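# Move the small gear from the tester to the tray

## Task

Remove the small gear from the tester, set it down inside the parts tray, and finish with the gripper released from it.

## Robot and tools

Robot: two six-joint arms, left_arm and right_arm, each ending in a parallel two-finger gripper. Every call that moves something carries one row for both arms together.

Frame: all printed positions share one scene frame. The origin sits on the table surface midway between the arm bases. +z is up, +x reaches out across the table, and left_arm stands on the +y side. The names left and right refer to the arms, not to image sides. Printed hand positions are approximate, worse when the arm is stretched far.

Gripper geometry: fingers extend along the gripper's +z axis and close along its y axis. end_effector_position is the point between the pads, roughly 1 cm short of the fingertips. Orientation is given as quaternion wxyz.

Row layout (used by execute_actions and move): 14 numbers, left_arm's 7 first, then right_arm's 7. Each arm's 7 are, in this exact order: wrist yaw, shoulder, elbow, waist, wrist pitch, wrist roll, opening. The six joint values are absolute target angles in radians, the same numbers the Joint positions line reports; they are not offsets. The elbow is sign-flipped against its URDF everywhere (commands, results, refusals). Usable ranges in your numbers: waist -2.618 to 3.054, shoulder 0.000 to 3.142, elbow -3.142 to 0.000, wrist pitch -1.571 to 1.571, wrist yaw -1.571 to 1.571, wrist roll -2.094 to 2.094. True ends may sit up to 0.036 rad either side of these. A target beyond a range end by over 0.036 rad, and beyond the joint's current angle, gets the call rejected; a target past the real end is clipped there and may produce the line "joint sent to its limit" (its absence proves nothing). Opening is an absolute value from -1 (closed) to +1 (fully open, pad gap 0.094 m). Optionally 12 extra numbers, each 0 to 1, may follow: position-gain scales for left_arm's six joints then right_arm's six, in the joint order above; they persist until changed. To keep a joint where it is, resend its value from "Joint targets".

execute_actions(actions): a list of up to 15 actions; each action is a table of up to 15 rows, one row per 1/30 s control step. If a table has fewer than 15 rows its final row is repeated to fill 15 steps. An empty list just returns the current state and images. Per step, each joint's sent target is kept within a lead of its measured angle: waist 0.202, shoulder 0.258, elbow 0.238, wrist pitch 0.573, wrist yaw and roll 0.522 rad. If the targets would carry a gripper more than 70 mm from where it is, all that arm's targets are pulled back proportionally. So large changes need several actions; finish any unfinished motion in the next call. Step readings list joint angles at some steps; HELD with an arm label means that arm's row was partly held back.

move(target, speed, blocking): target is one row as above (absolute angles plus openings, optional stiffness). All joints of both arms interpolate together from their current angles, so gripper paths are curved. speed, 0.01 to 2 rad/s (default 0.5), caps the speed of whichever joint has the largest change. Durations are clamped to 0.5-10 s; beyond 10 s the move stops short. Finger commands take effect at the start. Paths ignore obstacles and the other arm. The result adds a move: line with the ending (done, off_target, moving, held, fault), limits=held or limits=none, and each arm's joint farthest from target. With blocking=false you get a result after 0.5 s; check with wait(0) and call wait or stop before new motion commands.

wait(seconds): 0 to 10 s; arms hold their last command, a running move continues and may end the wait early. stop(): brakes a running move; it needs room, more when fast; fingers keep moving.

zoom_image(camera, region): camera is cam_high, cam_low (504x504) or cam_left_wrist, cam_right_wrist (616x616, fisheye); region [x0, y0, x1, y1] in pixels of that camera's latest image, origin top-left, at most 504x504.

finished_scene(scene): pass the current scene's number after the gear is released in the tray; irreversible, and the result tells you if it succeeded and gives the next task.

Results: the state line shows each gripper's position (m) and quaternion. Joint positions and Joint velocities list each arm's joints in row order, then pad gap (m, m/s). Joint targets are the angles currently being driven to. grip_measured reports the opening on the command scale; each gripper may read off by about 1 mm. Joint torques are total drive outputs, offset and noisy, not clean contact signals. "joint command not followed" means a clearance check altered some joint targets.

Grasping: to hold the gear, command an opening about 0.03 below grip_measured; smaller gaps grip lighter. Pads can press 50-62 N, less on thin parts, with a brief spike on first contact. Something may occasionally tug the held part or nudge loose items, so grip firmly.

Avoid: dropping the gear, knocking anything off the table (that fails the task), fast collisions, pressing far past a contact point (deeper targets push harder, faster moves hit harder), and letting the arms collide. Holding loads heats motors: MOTOR HOT warns from 75 °C, 90 °C stops the arm 10 s, 100 °C makes it go limp and fall. The robot keeps holding its last command while you compose a reply, so don't linger holding the gear. Quick, smooth, low-effort motion is preferred.

Each tool is called after "Call:" by a JSON object that holds its "name" and its "arguments".

## Session

Call:
{"name": "execute_actions", "arguments": {"actions": []}}

Scene clock: 0.00 s.
left_arm: end_effector_position=(+0.2703, +0.4058, +0.1064) grip_measured=+1.000 end_effector_quat_wxyz=(+0.180, -0.590, +0.652, -0.441) | right_arm: end_effector_position=(+0.6408, -0.2132, +0.3036) grip_measured=+1.000 end_effector_quat_wxyz=(+0.625, -0.547, +0.556, -0.037)
Joint names: [wrist yaw, shoulder, elbow, waist, wrist pitch, wrist roll]
Joint positions: left_arm=[ 0.894  1.44  -0.724  0.613 -0.342 -0.975  0.094] | right_arm=[-0.85   2.234 -2.149  0.046 -0.25  -1.092  0.094]
Joint velocities: left_arm=[ 0.022  0.002  0.017  0.012 -0.022 -0.022  0.   ] | right_arm=[ 0.022  0.002 -0.002 -0.002  0.022  0.007  0.   ]
Joint torques (N m, as the arm reports them, + toward a larger Joint positions number): no reading
Motor temperatures (°C, as the motors report them): left_arm=[26 26 27 25 26 26] | right_arm=[25 23 26 25 24 24]
Joint targets: left_arm=[0.901 1.435 -0.730 0.613 -0.344 -0.969] | right_arm=[-0.857 2.212 -2.163 0.046 -0.246 -1.087]
Joint stiffness scale: left_arm=[1. 1. 1. 1. 1. 1.] | right_arm=[1. 1. 1. 1. 1. 1.]

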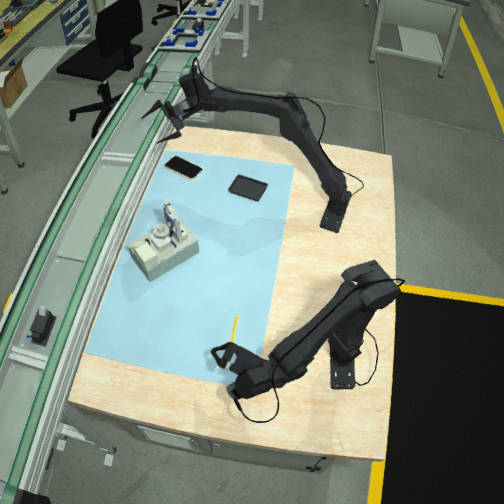

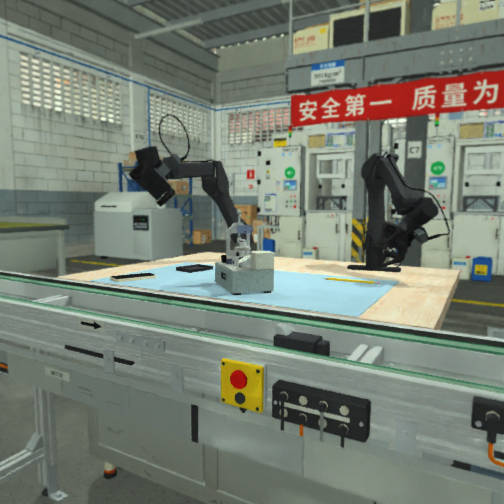

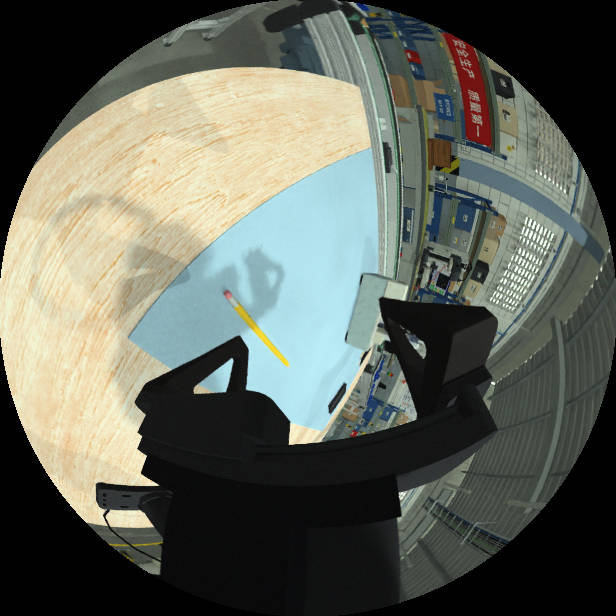

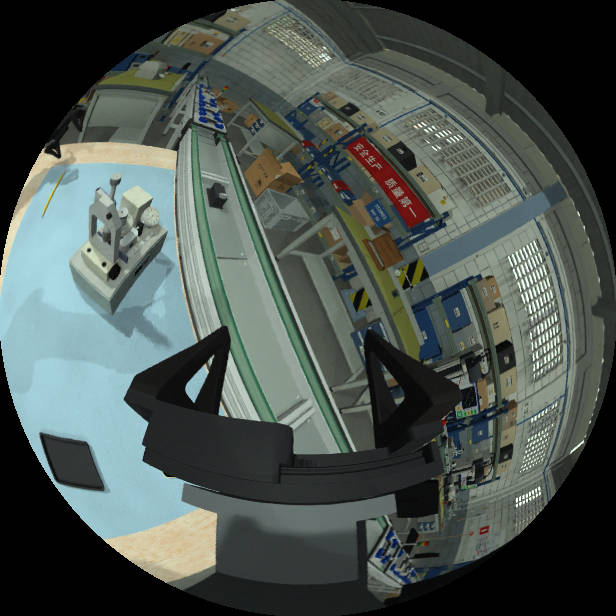

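Call:
{"name": "zoom_image", "arguments": {"camera": "cam_high", "region": [110, 140, 290, 300]}}

Call:
{"name": "zoom_image", "arguments": {"camera": "cam_low", "region": [190, 200, 310, 310]}}

Call:
{"name": "zoom_image", "arguments": {"camera": "cam_right_wrist", "region": [40, 150, 220, 330]}}

Region (110, 140, 290, 300) of cam_high's 504x504 image, scaled by 2.800, with more detail than that image has.

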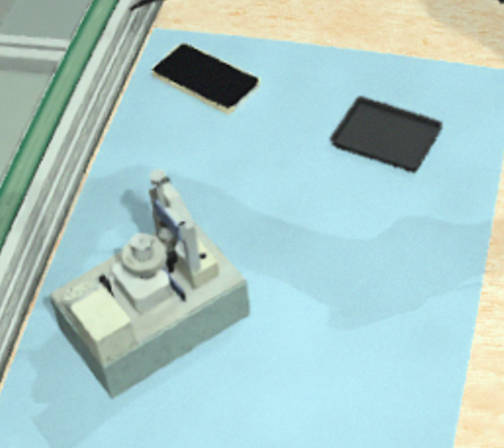

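Region (190, 200, 310, 310) of cam_low's 504x504 image, scaled by 4.200, with more detail than that image has; it fills the top 462 rows of this view, and the rest is white.

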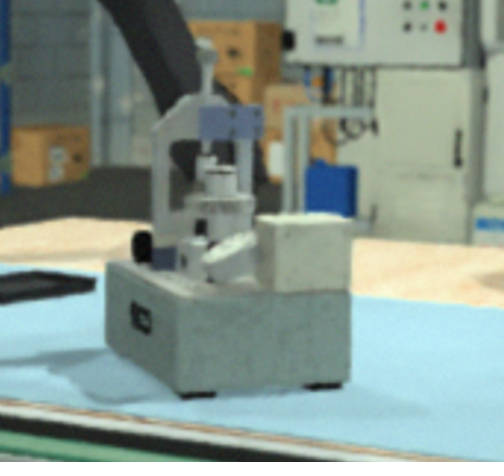

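Region (40, 150, 220, 330) of cam_right_wrist's 616x616 image, scaled by 2.800, with more detail than that image has.

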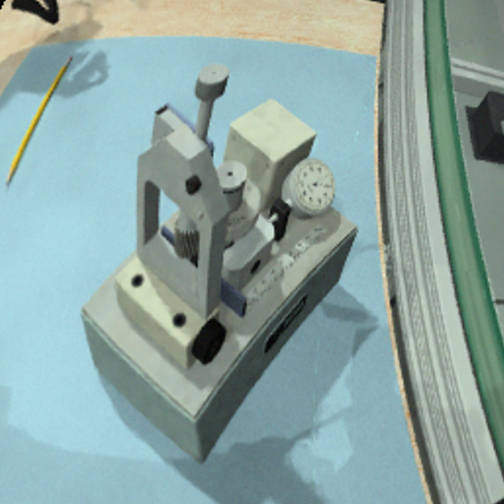

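Call:
{"name": "move", "arguments": {"target": [0, 1.7, -1.5, -0.5, -0.8, 0, 1, 0, 1.9, -1.9, 0.3, -1.2, 0, 1], "speed": 0.8}}

Scene clock: 39.90 s.
left_arm: end_effector_position=(+0.3662, +0.1447, +0.1829) grip_measured=+1.000 end_effector_quat_wxyz=(+0.283, +0.174, +0.942, -0.057) | right_arm: end_effector_position=(+0.4605, -0.2086, +0.1847) grip_measured=+1.000 end_effector_quat_wxyz=(+0.172, -0.046, +0.984, +0.010)
Joint names: [wrist yaw, shoulder, elbow, waist, wrist pitch, wrist roll]
Joint positions: left_arm=[ 0.007  1.684 -1.48  -0.504 -0.782 -0.008  0.094] | right_arm=[-0.006  1.934 -1.906  0.293 -1.197 -0.006  0.094]
Joint velocities: left_arm=[0.066 0.002 0.007 0.002 0.022 0.022 0.   ] | right_arm=[-0.022  0.007  0.007 -0.002  0.007 -0.081  0.   ]
Joint torques (N m, as the arm reports them, + toward a larger Joint positions number): left_arm=[-0.03 -6.47 -8.62  0.35  0.85  0.09] | right_arm=[  0.05 -11.99  -5.08   0.61   1.04   0.03]
Motor temperatures (°C, as the motors report them): left_arm=[27 28 29 25 28 26] | right_arm=[25 30 28 25 28 24]
Joint targets: left_arm=[0.000 1.700 -1.500 -0.500 -0.800 0.000] | right_arm=[0.000 1.900 -1.900 0.300 -1.200 -0.000]
Joint stiffness scale: left_arm=[1. 1. 1. 1. 1. 1.] | right_arm=[1. 1. 1. 1. 1. 1.]
move: off_target (right_arm); limits=none; left_arm: farthest joint: the elbow, 0.020 radians from its target (0.776 radians at the start); right_arm: farthest joint: the shoulder, 0.034 radians from its target (0.334 radians at the start)

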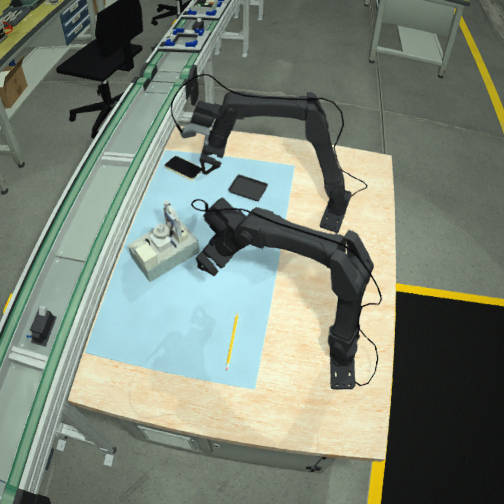

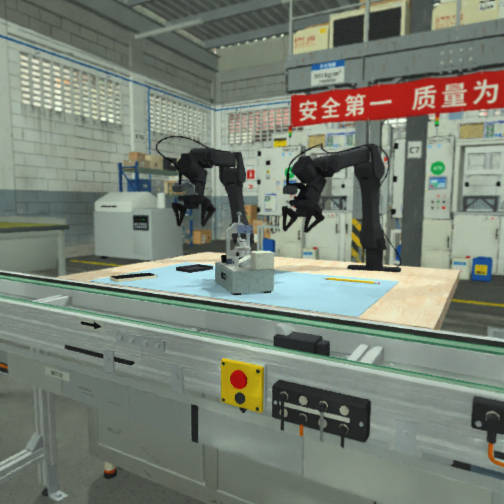

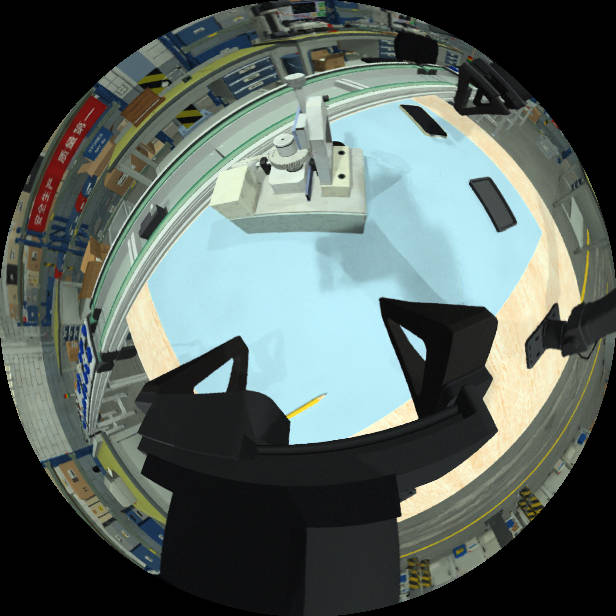

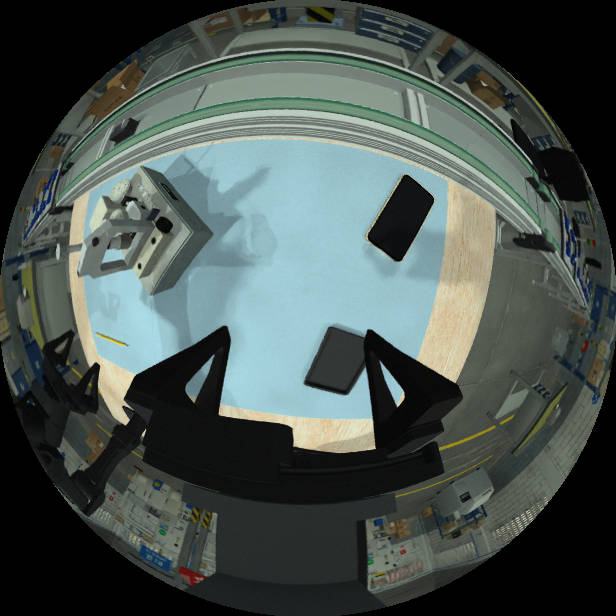

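Call:
{"name": "zoom_image", "arguments": {"camera": "cam_left_wrist", "region": [200, 60, 380, 240]}}

Call:
{"name": "zoom_image", "arguments": {"camera": "cam_right_wrist", "region": [50, 150, 230, 310]}}

Region (200, 60, 380, 240) of cam_left_wrist's 616x616 image, scaled by 2.800, with more detail than that image has.

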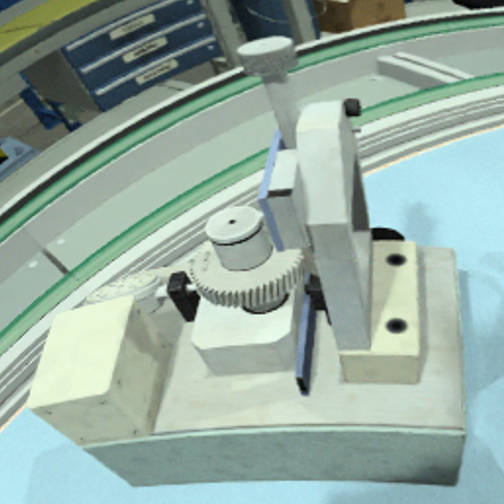

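Region (50, 150, 230, 310) of cam_right_wrist's 616x616 image, scaled by 2.800, with more detail than that image has.

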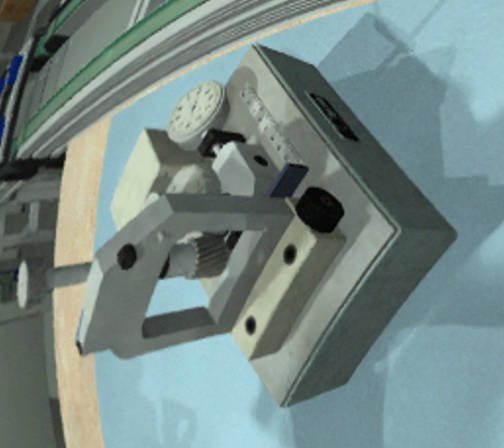

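Call:
{"name": "move", "arguments": {"target": [0, 1.7, -1.6, -0.45, -0.7, 0, 1, 0, 1.246, -0.387, 0.77, 0.559, 0, 1], "speed": 0.8}}

Scene clock: 123.00 s.
left_arm: end_effector_position=(+0.4018, +0.1529, +0.2331) grip_measured=+1.000 end_effector_quat_wxyz=(+0.362, +0.149, +0.918, -0.064) | right_arm: end_effector_position=(+0.3381, -0.0490, +0.1322) grip_measured=+1.000 end_effector_quat_wxyz=(+0.549, -0.228, +0.789, +0.157)
Joint names: [wrist yaw, shoulder, elbow, waist, wrist pitch, wrist roll]
Joint positions: left_arm=[ 0.006  1.684 -1.577 -0.46  -0.712 -0.007  0.094] | right_arm=[-0.005  1.278 -0.389  0.76   0.533 -0.005  0.094]
Joint velocities: left_arm=[ 0.022 -0.012  0.007 -0.012  0.11   0.007  0.   ] | right_arm=[-0.066 -0.002 -0.007 -0.002 -0.081 -0.007  0.   ]
Joint torques (N m, as the arm reports them, + toward a larger Joint positions number): left_arm=[ 0.01 -6.54 -8.89  0.85  1.35  0.02] | right_arm=[ 0.02 -5.91 -5.48  0.91  2.3   0.  ]
Motor temperatures (°C, as the motors report them): left_arm=[26 29 31 25 30 26] | right_arm=[25 30 28 25 27 24]
Joint targets: left_arm=[-0.000 1.700 -1.600 -0.450 -0.700 0.000] | right_arm=[-0.000 1.246 -0.387 0.770 0.559 -0.000]
Joint stiffness scale: left_arm=[1. 1. 1. 1. 1. 1.] | right_arm=[1. 1. 1. 1. 1. 1.]
move: off_target (left_arm, right_arm); limits=none; left_arm: farthest joint: the elbow, 0.023 radians from its target (0.120 radians at the start); right_arm: farthest joint: the shoulder, 0.032 radians from its target (0.688 radians at the start)

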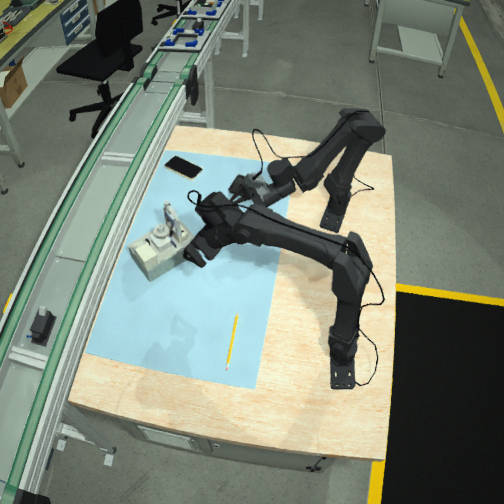

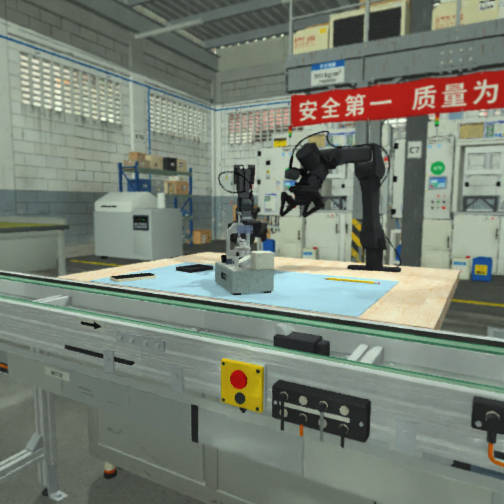

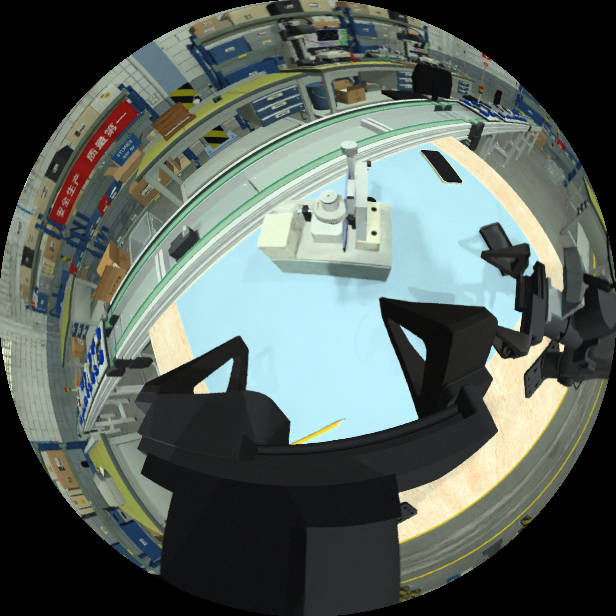

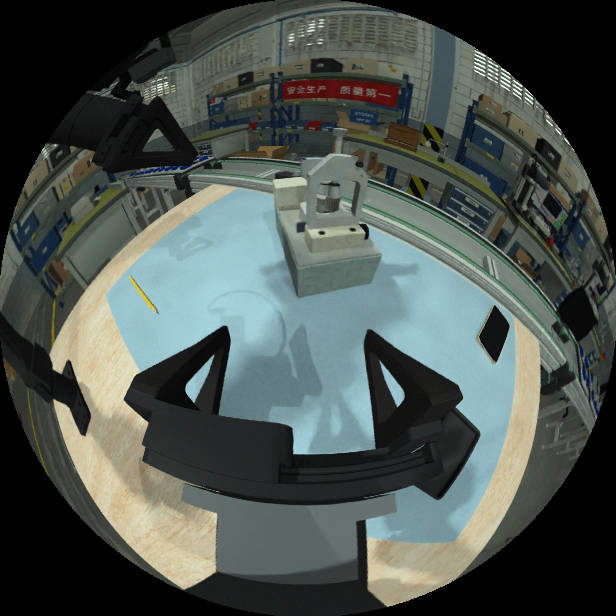

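Call:
{"name": "zoom_image", "arguments": {"camera": "cam_right_wrist", "region": [250, 120, 410, 300]}}

Call:
{"name": "zoom_image", "arguments": {"camera": "cam_left_wrist", "region": [250, 130, 410, 290]}}

Region (250, 120, 410, 300) of cam_right_wrist's 616x616 image, scaled by 2.800, with more detail than that image has.

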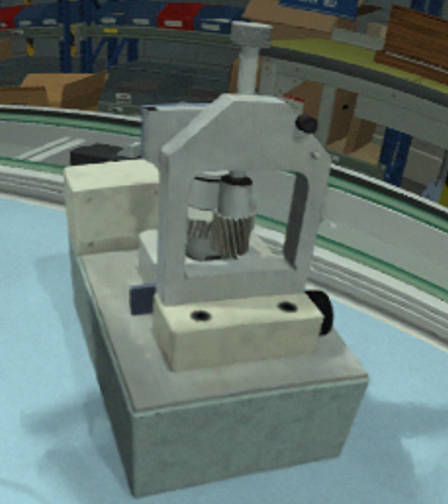

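Region (250, 130, 410, 290) of cam_left_wrist's 616x616 image, scaled by 3.150, with more detail than that image has.

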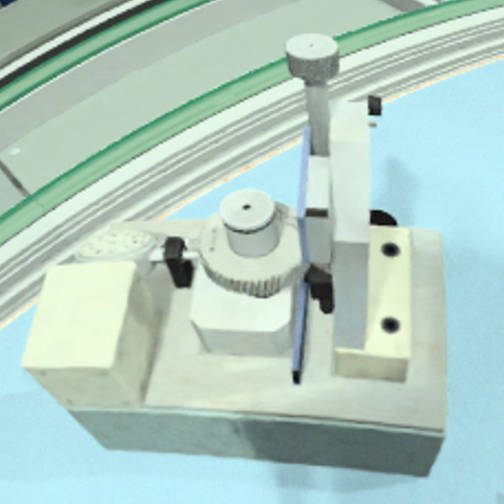

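Call:
{"name": "move", "arguments": {"target": [0, 1.7, -1.6, -0.45, -0.7, 0, 1, 0, 1.69, -0.467, 0.70, 1.125, 0, 1], "speed": 0.6}}

Scene clock: 181.43 s.
left_arm: end_effector_position=(+0.4018, +0.1529, +0.2331) grip_measured=+1.000 end_effector_quat_wxyz=(+0.362, +0.149, +0.918, -0.064) | right_arm: end_effector_position=(+0.3940, -0.0392, +0.1314) grip_measured=+1.000 end_effector_quat_wxyz=(+0.633, -0.192, +0.732, +0.164)
Joint names: [wrist yaw, shoulder, elbow, waist, wrist pitch, wrist roll]
Joint positions: left_arm=[ 0.006  1.684 -1.577 -0.46  -0.712 -0.007  0.094] | right_arm=[-0.005  1.685 -0.438  0.711  1.1   -0.005  0.094]
Joint velocities: left_arm=[ 0.051 -0.007 -0.012  0.002 -0.037 -0.051  0.   ] | right_arm=[-0.081  0.012  0.007 -0.012  0.037  0.037  0.   ]
Joint torques (N m, as the arm reports them, + toward a larger Joint positions number): left_arm=[-0.06 -6.48 -8.96  0.83  1.37  0.06] | right_arm=[ 0.04 -5.35 -6.49 -1.07  2.32  0.  ]
Motor temperatures (°C, as the motors report them): left_arm=[26 30 32 25 34 26] | right_arm=[25 28 28 25 32 24]
Joint targets: left_arm=[0.000 1.700 -1.600 -0.450 -0.700 -0.000] | right_arm=[-0.000 1.690 -0.467 0.700 1.125 0.000]
Joint stiffness scale: left_arm=[1. 1. 1. 1. 1. 1.] | right_arm=[1. 1. 1. 1. 1. 1.]
move: off_target (left_arm, right_arm); limits=none; left_arm: farthest joint: the elbow, 0.023 radians from its target (0.023 radians at the start); right_arm: farthest joint: the elbow, 0.029 radians from its target (0.078 radians at the start)

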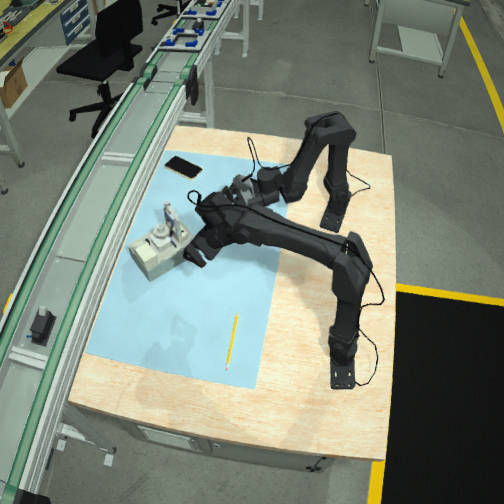

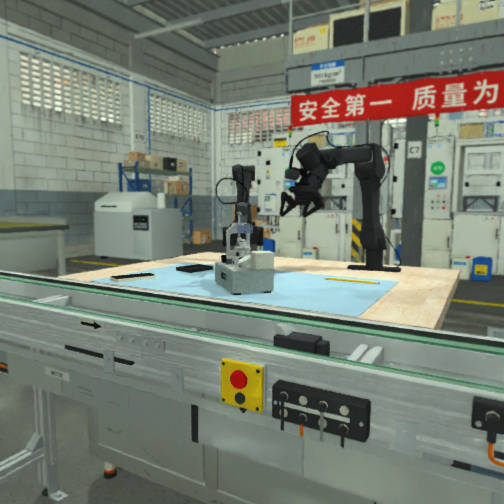

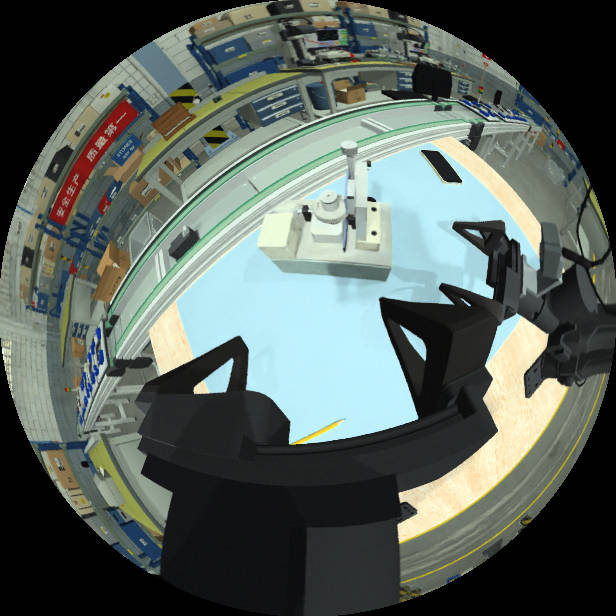

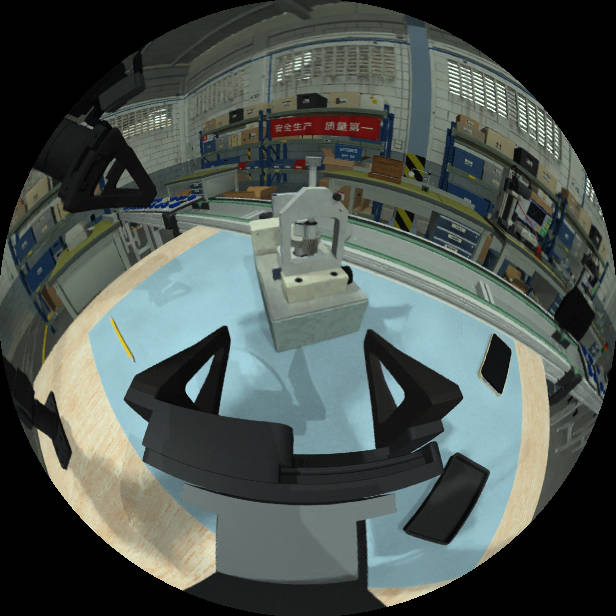

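Call:
{"name": "move", "arguments": {"target": [0, 1.7, -1.6, -0.45, -0.7, 0, 1, -0.42, 1.963, -0.655, 0.48, 1.355, 0, -0.1], "speed": 0.5}}

Scene clock: 199.60 s.
left_arm: end_effector_position=(+0.4018, +0.1529, +0.2331) grip_measured=+1.000 end_effector_quat_wxyz=(+0.362, +0.149, +0.918, -0.064) | right_arm: end_effector_position=(+0.4493, -0.0491, +0.1390) grip_measured=-0.098 end_effector_quat_wxyz=(+0.665, -0.242, +0.665, +0.239)
Joint names: [wrist yaw, shoulder, elbow, waist, wrist pitch, wrist roll]
Joint positions: left_arm=[ 0.006  1.684 -1.577 -0.46  -0.712 -0.007  0.094] | right_arm=[-0.413  1.959 -0.628  0.487  1.331 -0.005  0.042]
Joint velocities: left_arm=[ 0.051  0.002  0.002  0.012 -0.037 -0.022  0.   ] | right_arm=[ 0.051  0.012 -0.022 -0.012  0.037 -0.037  0.001]
Joint torques (N m, as the arm reports them, + toward a larger Joint positions number): left_arm=[-0.03 -6.5  -9.03  0.89  1.37  0.07] | right_arm=[-0.13 -7.5  -6.04 -0.62  2.24  0.07]
Motor temperatures (°C, as the motors report them): left_arm=[26 30 32 25 34 26] | right_arm=[25 27 28 25 33 24]
Joint targets: left_arm=[-0.000 1.700 -1.600 -0.450 -0.700 0.000] | right_arm=[-0.420 1.963 -0.655 0.480 1.355 -0.000]
Joint stiffness scale: left_arm=[1. 1. 1. 1. 1. 1.] | right_arm=[1. 1. 1. 1. 1. 1.]
move: off_target (left_arm, right_arm); limits=none; left_arm: farthest joint: the elbow, 0.023 radians from its target (0.023 radians at the start); right_arm: farthest joint: the elbow, 0.027 radians from its target (0.217 radians at the start)

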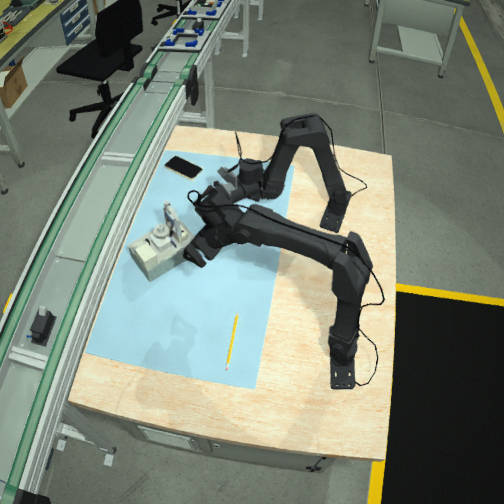

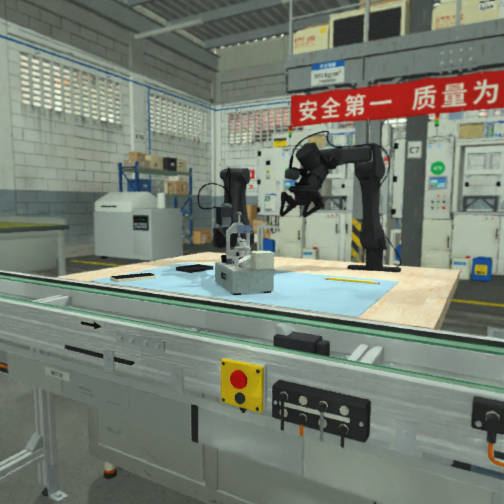

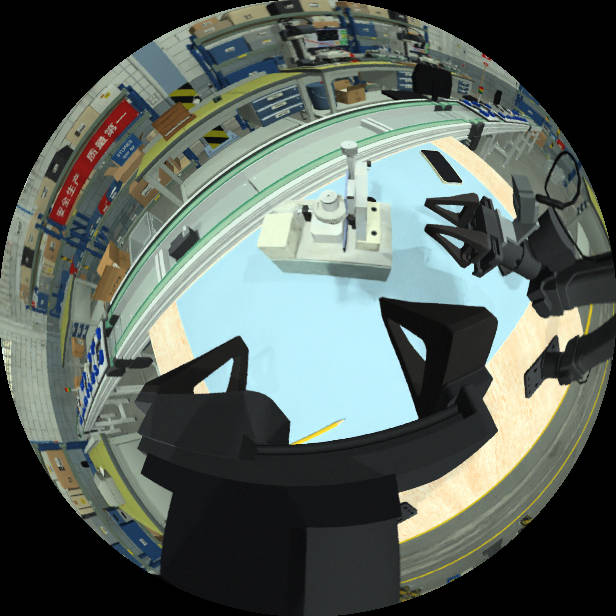

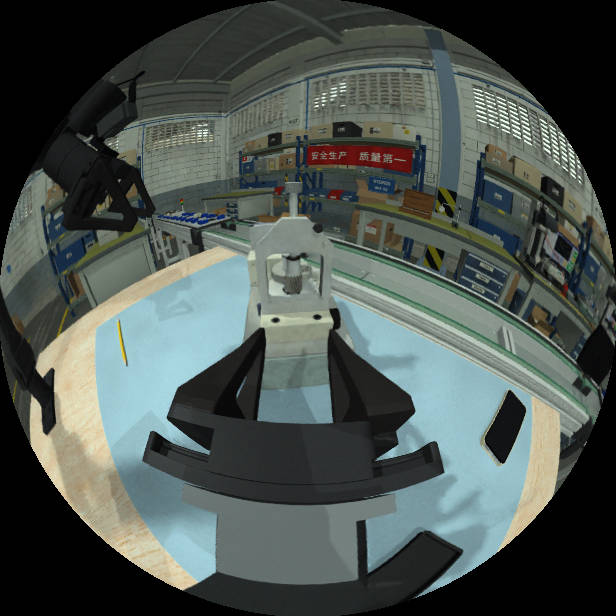

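Call:
{"name": "zoom_image", "arguments": {"camera": "cam_right_wrist", "region": [200, 170, 400, 400]}}

Call:
{"name": "zoom_image", "arguments": {"camera": "cam_left_wrist", "region": [250, 130, 530, 300]}}

Call:
{"name": "zoom_image", "arguments": {"camera": "cam_low", "region": [170, 160, 320, 310]}}

Region (200, 170, 400, 400) of cam_right_wrist's 616x616 image, scaled by 2.191, with more detail than that image has; it fills the left 438 columns of this view, and the rest is white.

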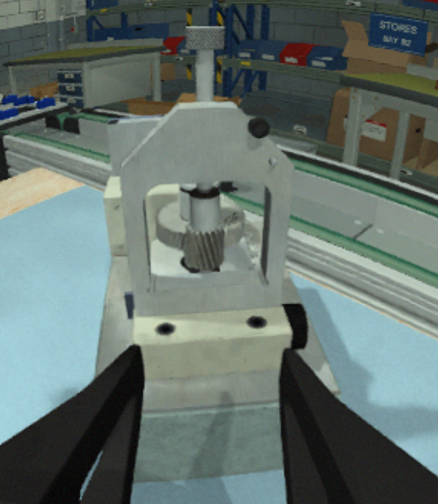

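Region (250, 130, 530, 300) of cam_left_wrist's 616x616 image, scaled by 1.800, with more detail than that image has; it fills the top 306 rows of this view, and the rest is white.

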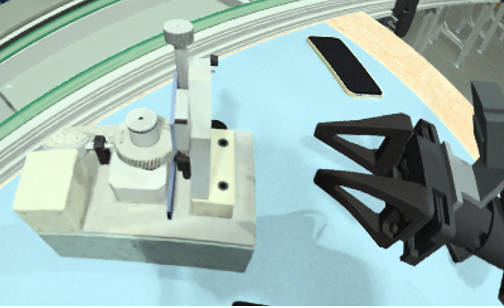

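Region (170, 160, 320, 310) of cam_low's 504x504 image, scaled by 3.360, with more detail than that image has.

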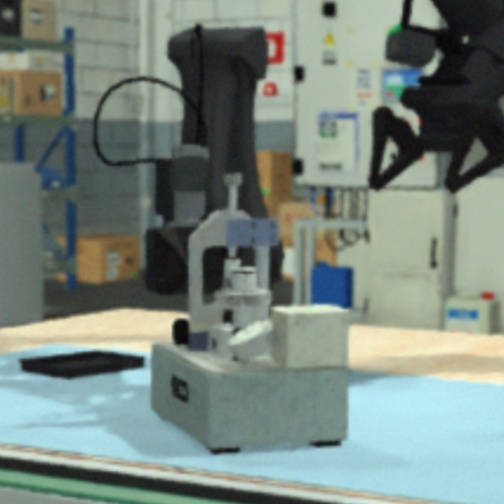

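Call:
{"name": "move", "arguments": {"target": [0, 1.7, -1.6, -0.45, -0.7, 0, 1, -0.396, 2.147, -0.953, 0.553, 1.22, 0, -0.45], "speed": 0.4}}

Scene clock: 293.63 s.
left_arm: end_effector_position=(+0.4018, +0.1529, +0.2331) grip_measured=+1.000 end_effector_quat_wxyz=(+0.362, +0.149, +0.918, -0.064) | right_arm: end_effector_position=(+0.5025, -0.0040, +0.1314) grip_measured=-0.448 end_effector_quat_wxyz=(+0.660, -0.257, +0.658, +0.254)
Joint names: [wrist yaw, shoulder, elbow, waist, wrist pitch, wrist roll]
Joint positions: left_arm=[ 0.006  1.684 -1.577 -0.46  -0.712 -0.007  0.094] | right_arm=[-0.402  2.145 -0.926  0.544  1.221 -0.005  0.026]
Joint velocities: left_arm=[-0.007 -0.007  0.002  0.002  0.007 -0.007  0.   ] | right_arm=[-0.007  0.002  0.012  0.002  0.007  0.007 -0.   ]
Joint torques (N m, as the arm reports them, + toward a larger Joint positions number): left_arm=[-0.05 -6.52 -9.14  0.88  1.35  0.06] | right_arm=[ 0.01 -9.55 -6.58  0.79  1.96  0.08]
Motor temperatures (°C, as the motors report them): left_arm=[26 30 33 25 37 26] | right_arm=[25 29 29 25 36 24]
Joint targets: left_arm=[0.000 1.700 -1.600 -0.450 -0.700 0.000] | right_arm=[-0.396 2.147 -0.953 0.553 1.220 -0.000]
Joint stiffness scale: left_arm=[1. 1. 1. 1. 1. 1.] | right_arm=[1. 1. 1. 1. 1. 1.]
move: off_target (left_arm, right_arm); limits=none; left_arm: farthest joint: the elbow, 0.023 radians from its target (0.023 radians at the start); right_arm: farthest joint: the elbow, 0.027 radians from its target (0.325 radians at the start)

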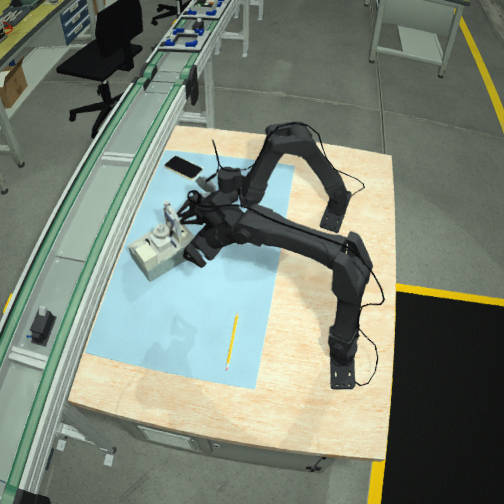

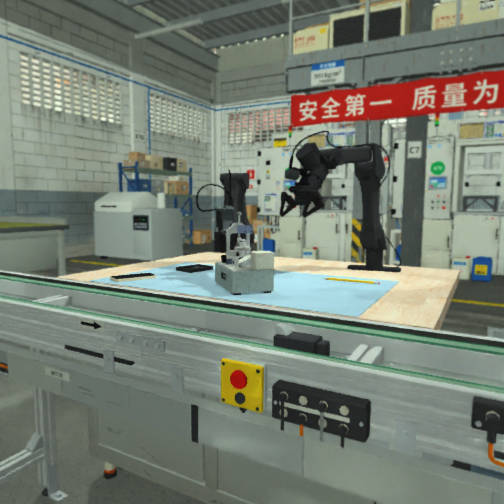

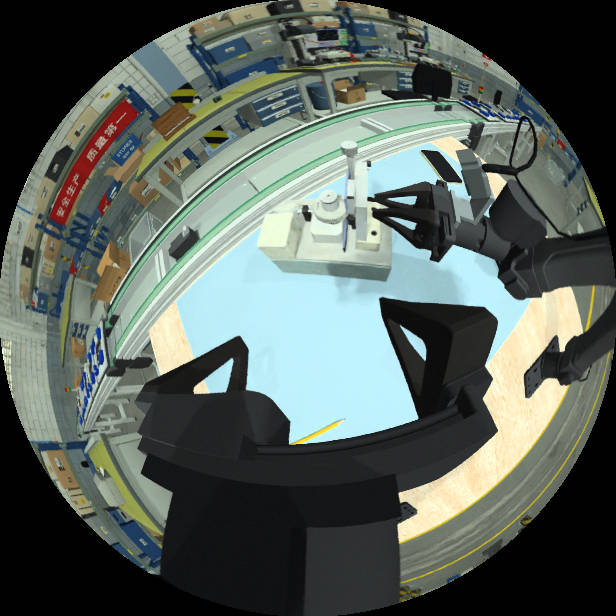

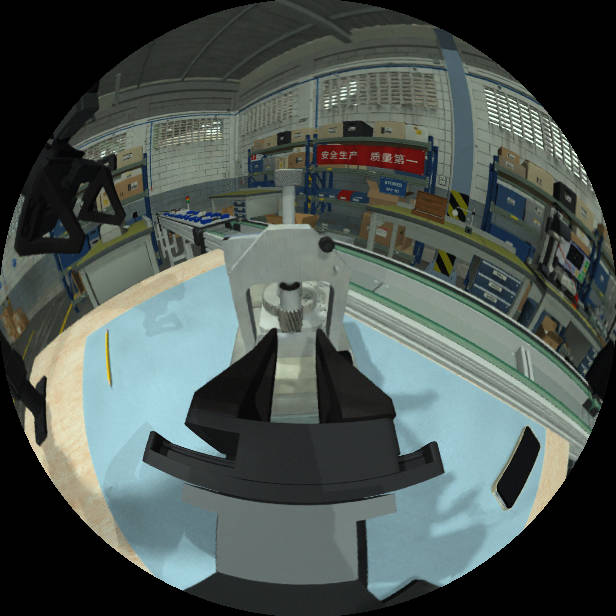

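Call:
{"name": "zoom_image", "arguments": {"camera": "cam_right_wrist", "region": [180, 160, 410, 430]}}

Call:
{"name": "zoom_image", "arguments": {"camera": "cam_left_wrist", "region": [290, 130, 490, 290]}}

Region (180, 160, 410, 430) of cam_right_wrist's 616x616 image, scaled by 1.867, with more detail than that image has; it fills the left 429 columns of this view, and the rest is white.

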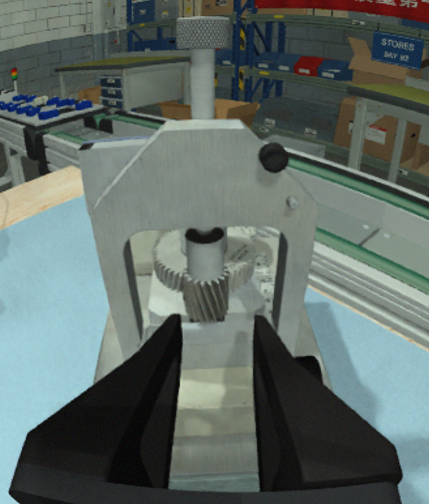

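Region (290, 130, 490, 290) of cam_left_wrist's 616x616 image, scaled by 2.520, with more detail than that image has; it fills the top 403 rows of this view, and the rest is white.

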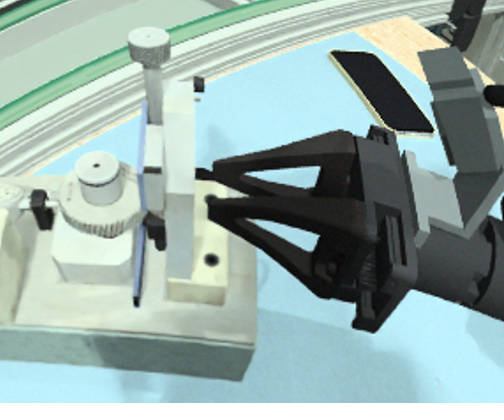

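Call:
{"name": "zoom_image", "arguments": {"camera": "cam_low", "region": [200, 200, 290, 290]}}

Call:
{"name": "zoom_image", "arguments": {"camera": "cam_high", "region": [120, 170, 240, 290]}}

Region (200, 200, 290, 290) of cam_low's 504x504 image, scaled by 5.600, with more detail than that image has.

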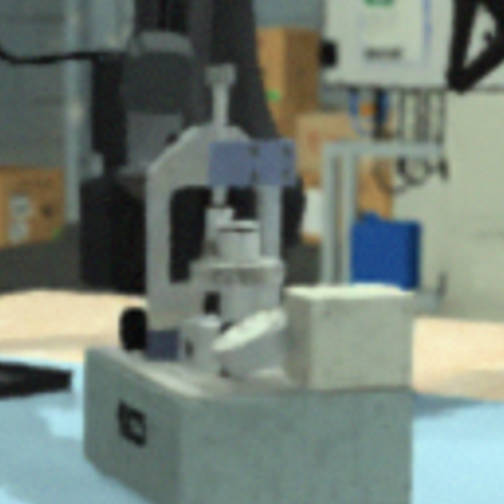

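Region (120, 170, 240, 290) of cam_high's 504x504 image, scaled by 4.200, with more detail than that image has.

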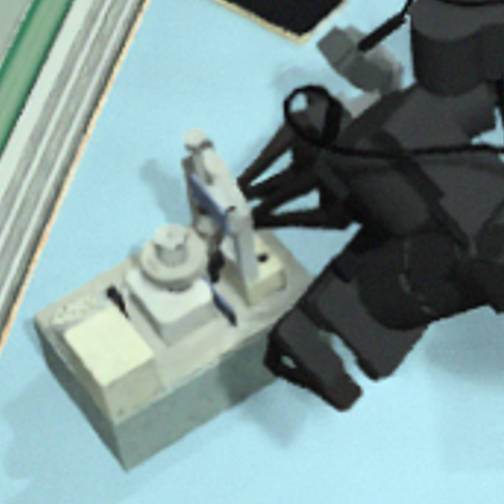

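Call:
{"name": "move", "arguments": {"target": [0, 1.7, -1.6, -0.45, -0.7, 0, 1, -0.364, 2.200, -1.060, 0.585, 1.164, 0, -0.53], "speed": 0.15}}

Call:
{"name": "zoom_image", "arguments": {"camera": "cam_right_wrist", "region": [180, 160, 410, 430]}}

Call:
{"name": "zoom_image", "arguments": {"camera": "cam_left_wrist", "region": [290, 130, 490, 290]}}

Scene clock: 332.07 s.
left_arm: end_effector_position=(+0.4018, +0.1529, +0.2331) grip_measured=+1.000 end_effector_quat_wxyz=(+0.362, +0.149, +0.918, -0.064) | right_arm: end_effector_position=(+0.5185, +0.0159, +0.1307) grip_measured=-0.528 end_effector_quat_wxyz=(+0.659, -0.259, +0.658, +0.256)
Joint names: [wrist yaw, shoulder, elbow, waist, wrist pitch, wrist roll]
Joint positions: left_arm=[ 0.006  1.684 -1.577 -0.46  -0.712 -0.007  0.094] | right_arm=[-0.375  2.198 -1.031  0.576  1.167 -0.005  0.022]
Joint velocities: left_arm=[-0.007 -0.007 -0.017  0.002 -0.037 -0.007  0.   ] | right_arm=[-0.051  0.002  0.002 -0.012 -0.007 -0.007 -0.   ]
Joint torques (N m, as the arm reports them, + toward a larger Joint positions number): left_arm=[-0.05 -6.6  -9.02  0.78  1.36  0.07] | right_arm=[  0.09 -10.43  -6.68   0.75   1.93   0.09]
Motor temperatures (°C, as the motors report them): left_arm=[26 30 34 25 38 26] | right_arm=[25 30 29 25 36 24]
Joint targets: left_arm=[0.000 1.700 -1.600 -0.450 -0.700 -0.000] | right_arm=[-0.364 2.200 -1.060 0.585 1.164 -0.000]
Joint stiffness scale: left_arm=[1. 1. 1. 1. 1. 1.] | right_arm=[1. 1. 1. 1. 1. 1.]
move: off_target (left_arm, right_arm); limits=none; left_arm: farthest joint: the elbow, 0.023 radians from its target (0.023 radians at the start); right_arm: farthest joint: the elbow, 0.029 radians from its target (0.134 radians at the start)

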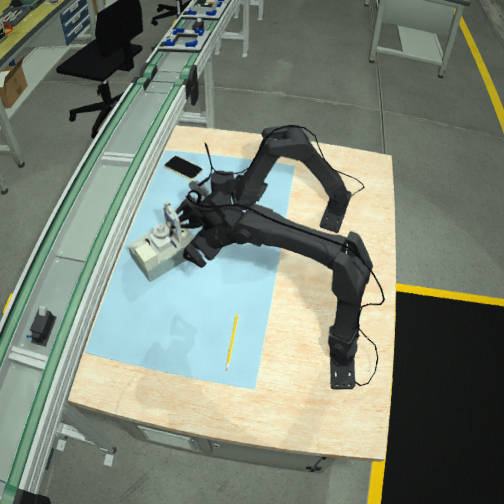

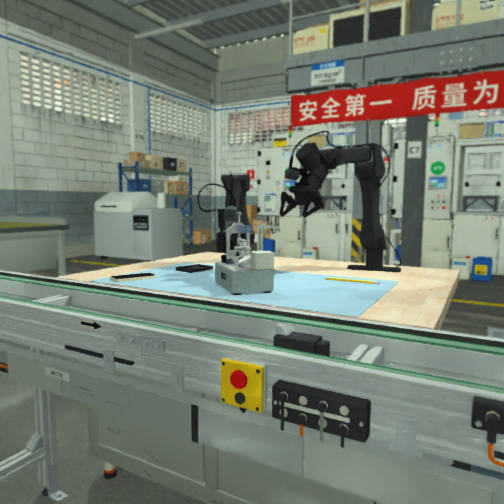

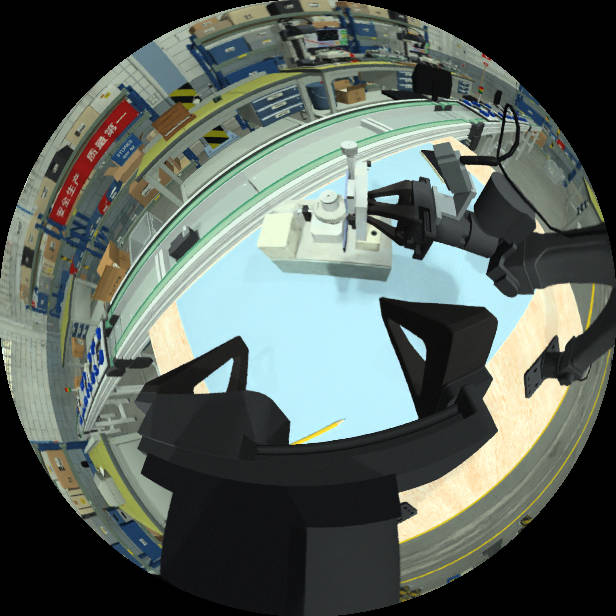

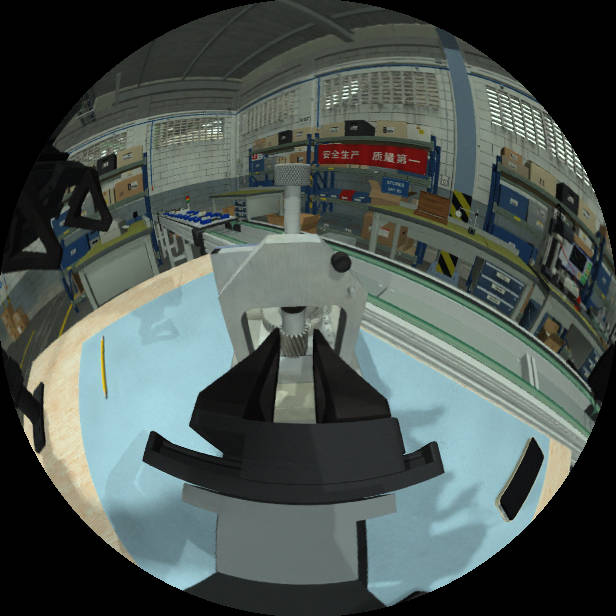

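Region (180, 160, 410, 430) of cam_right_wrist's 616x616 image, scaled by 1.867, with more detail than that image has; it fills the left 429 columns of this view, and the rest is white.

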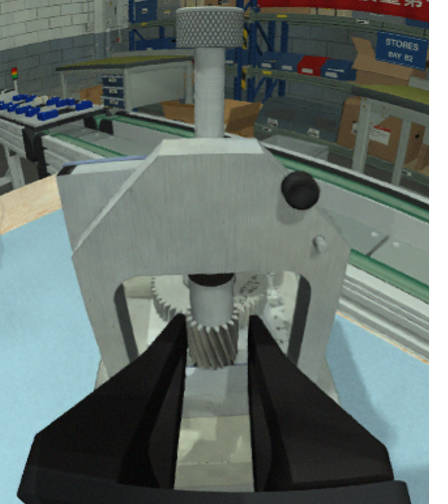

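Region (290, 130, 490, 290) of cam_left_wrist's 616x616 image, scaled by 2.520, with more detail than that image has; it fills the top 403 rows of this view, and the rest is white.

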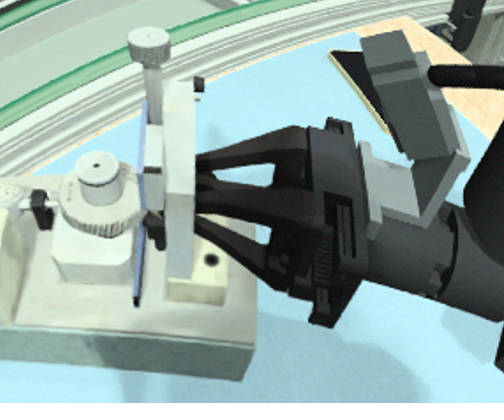

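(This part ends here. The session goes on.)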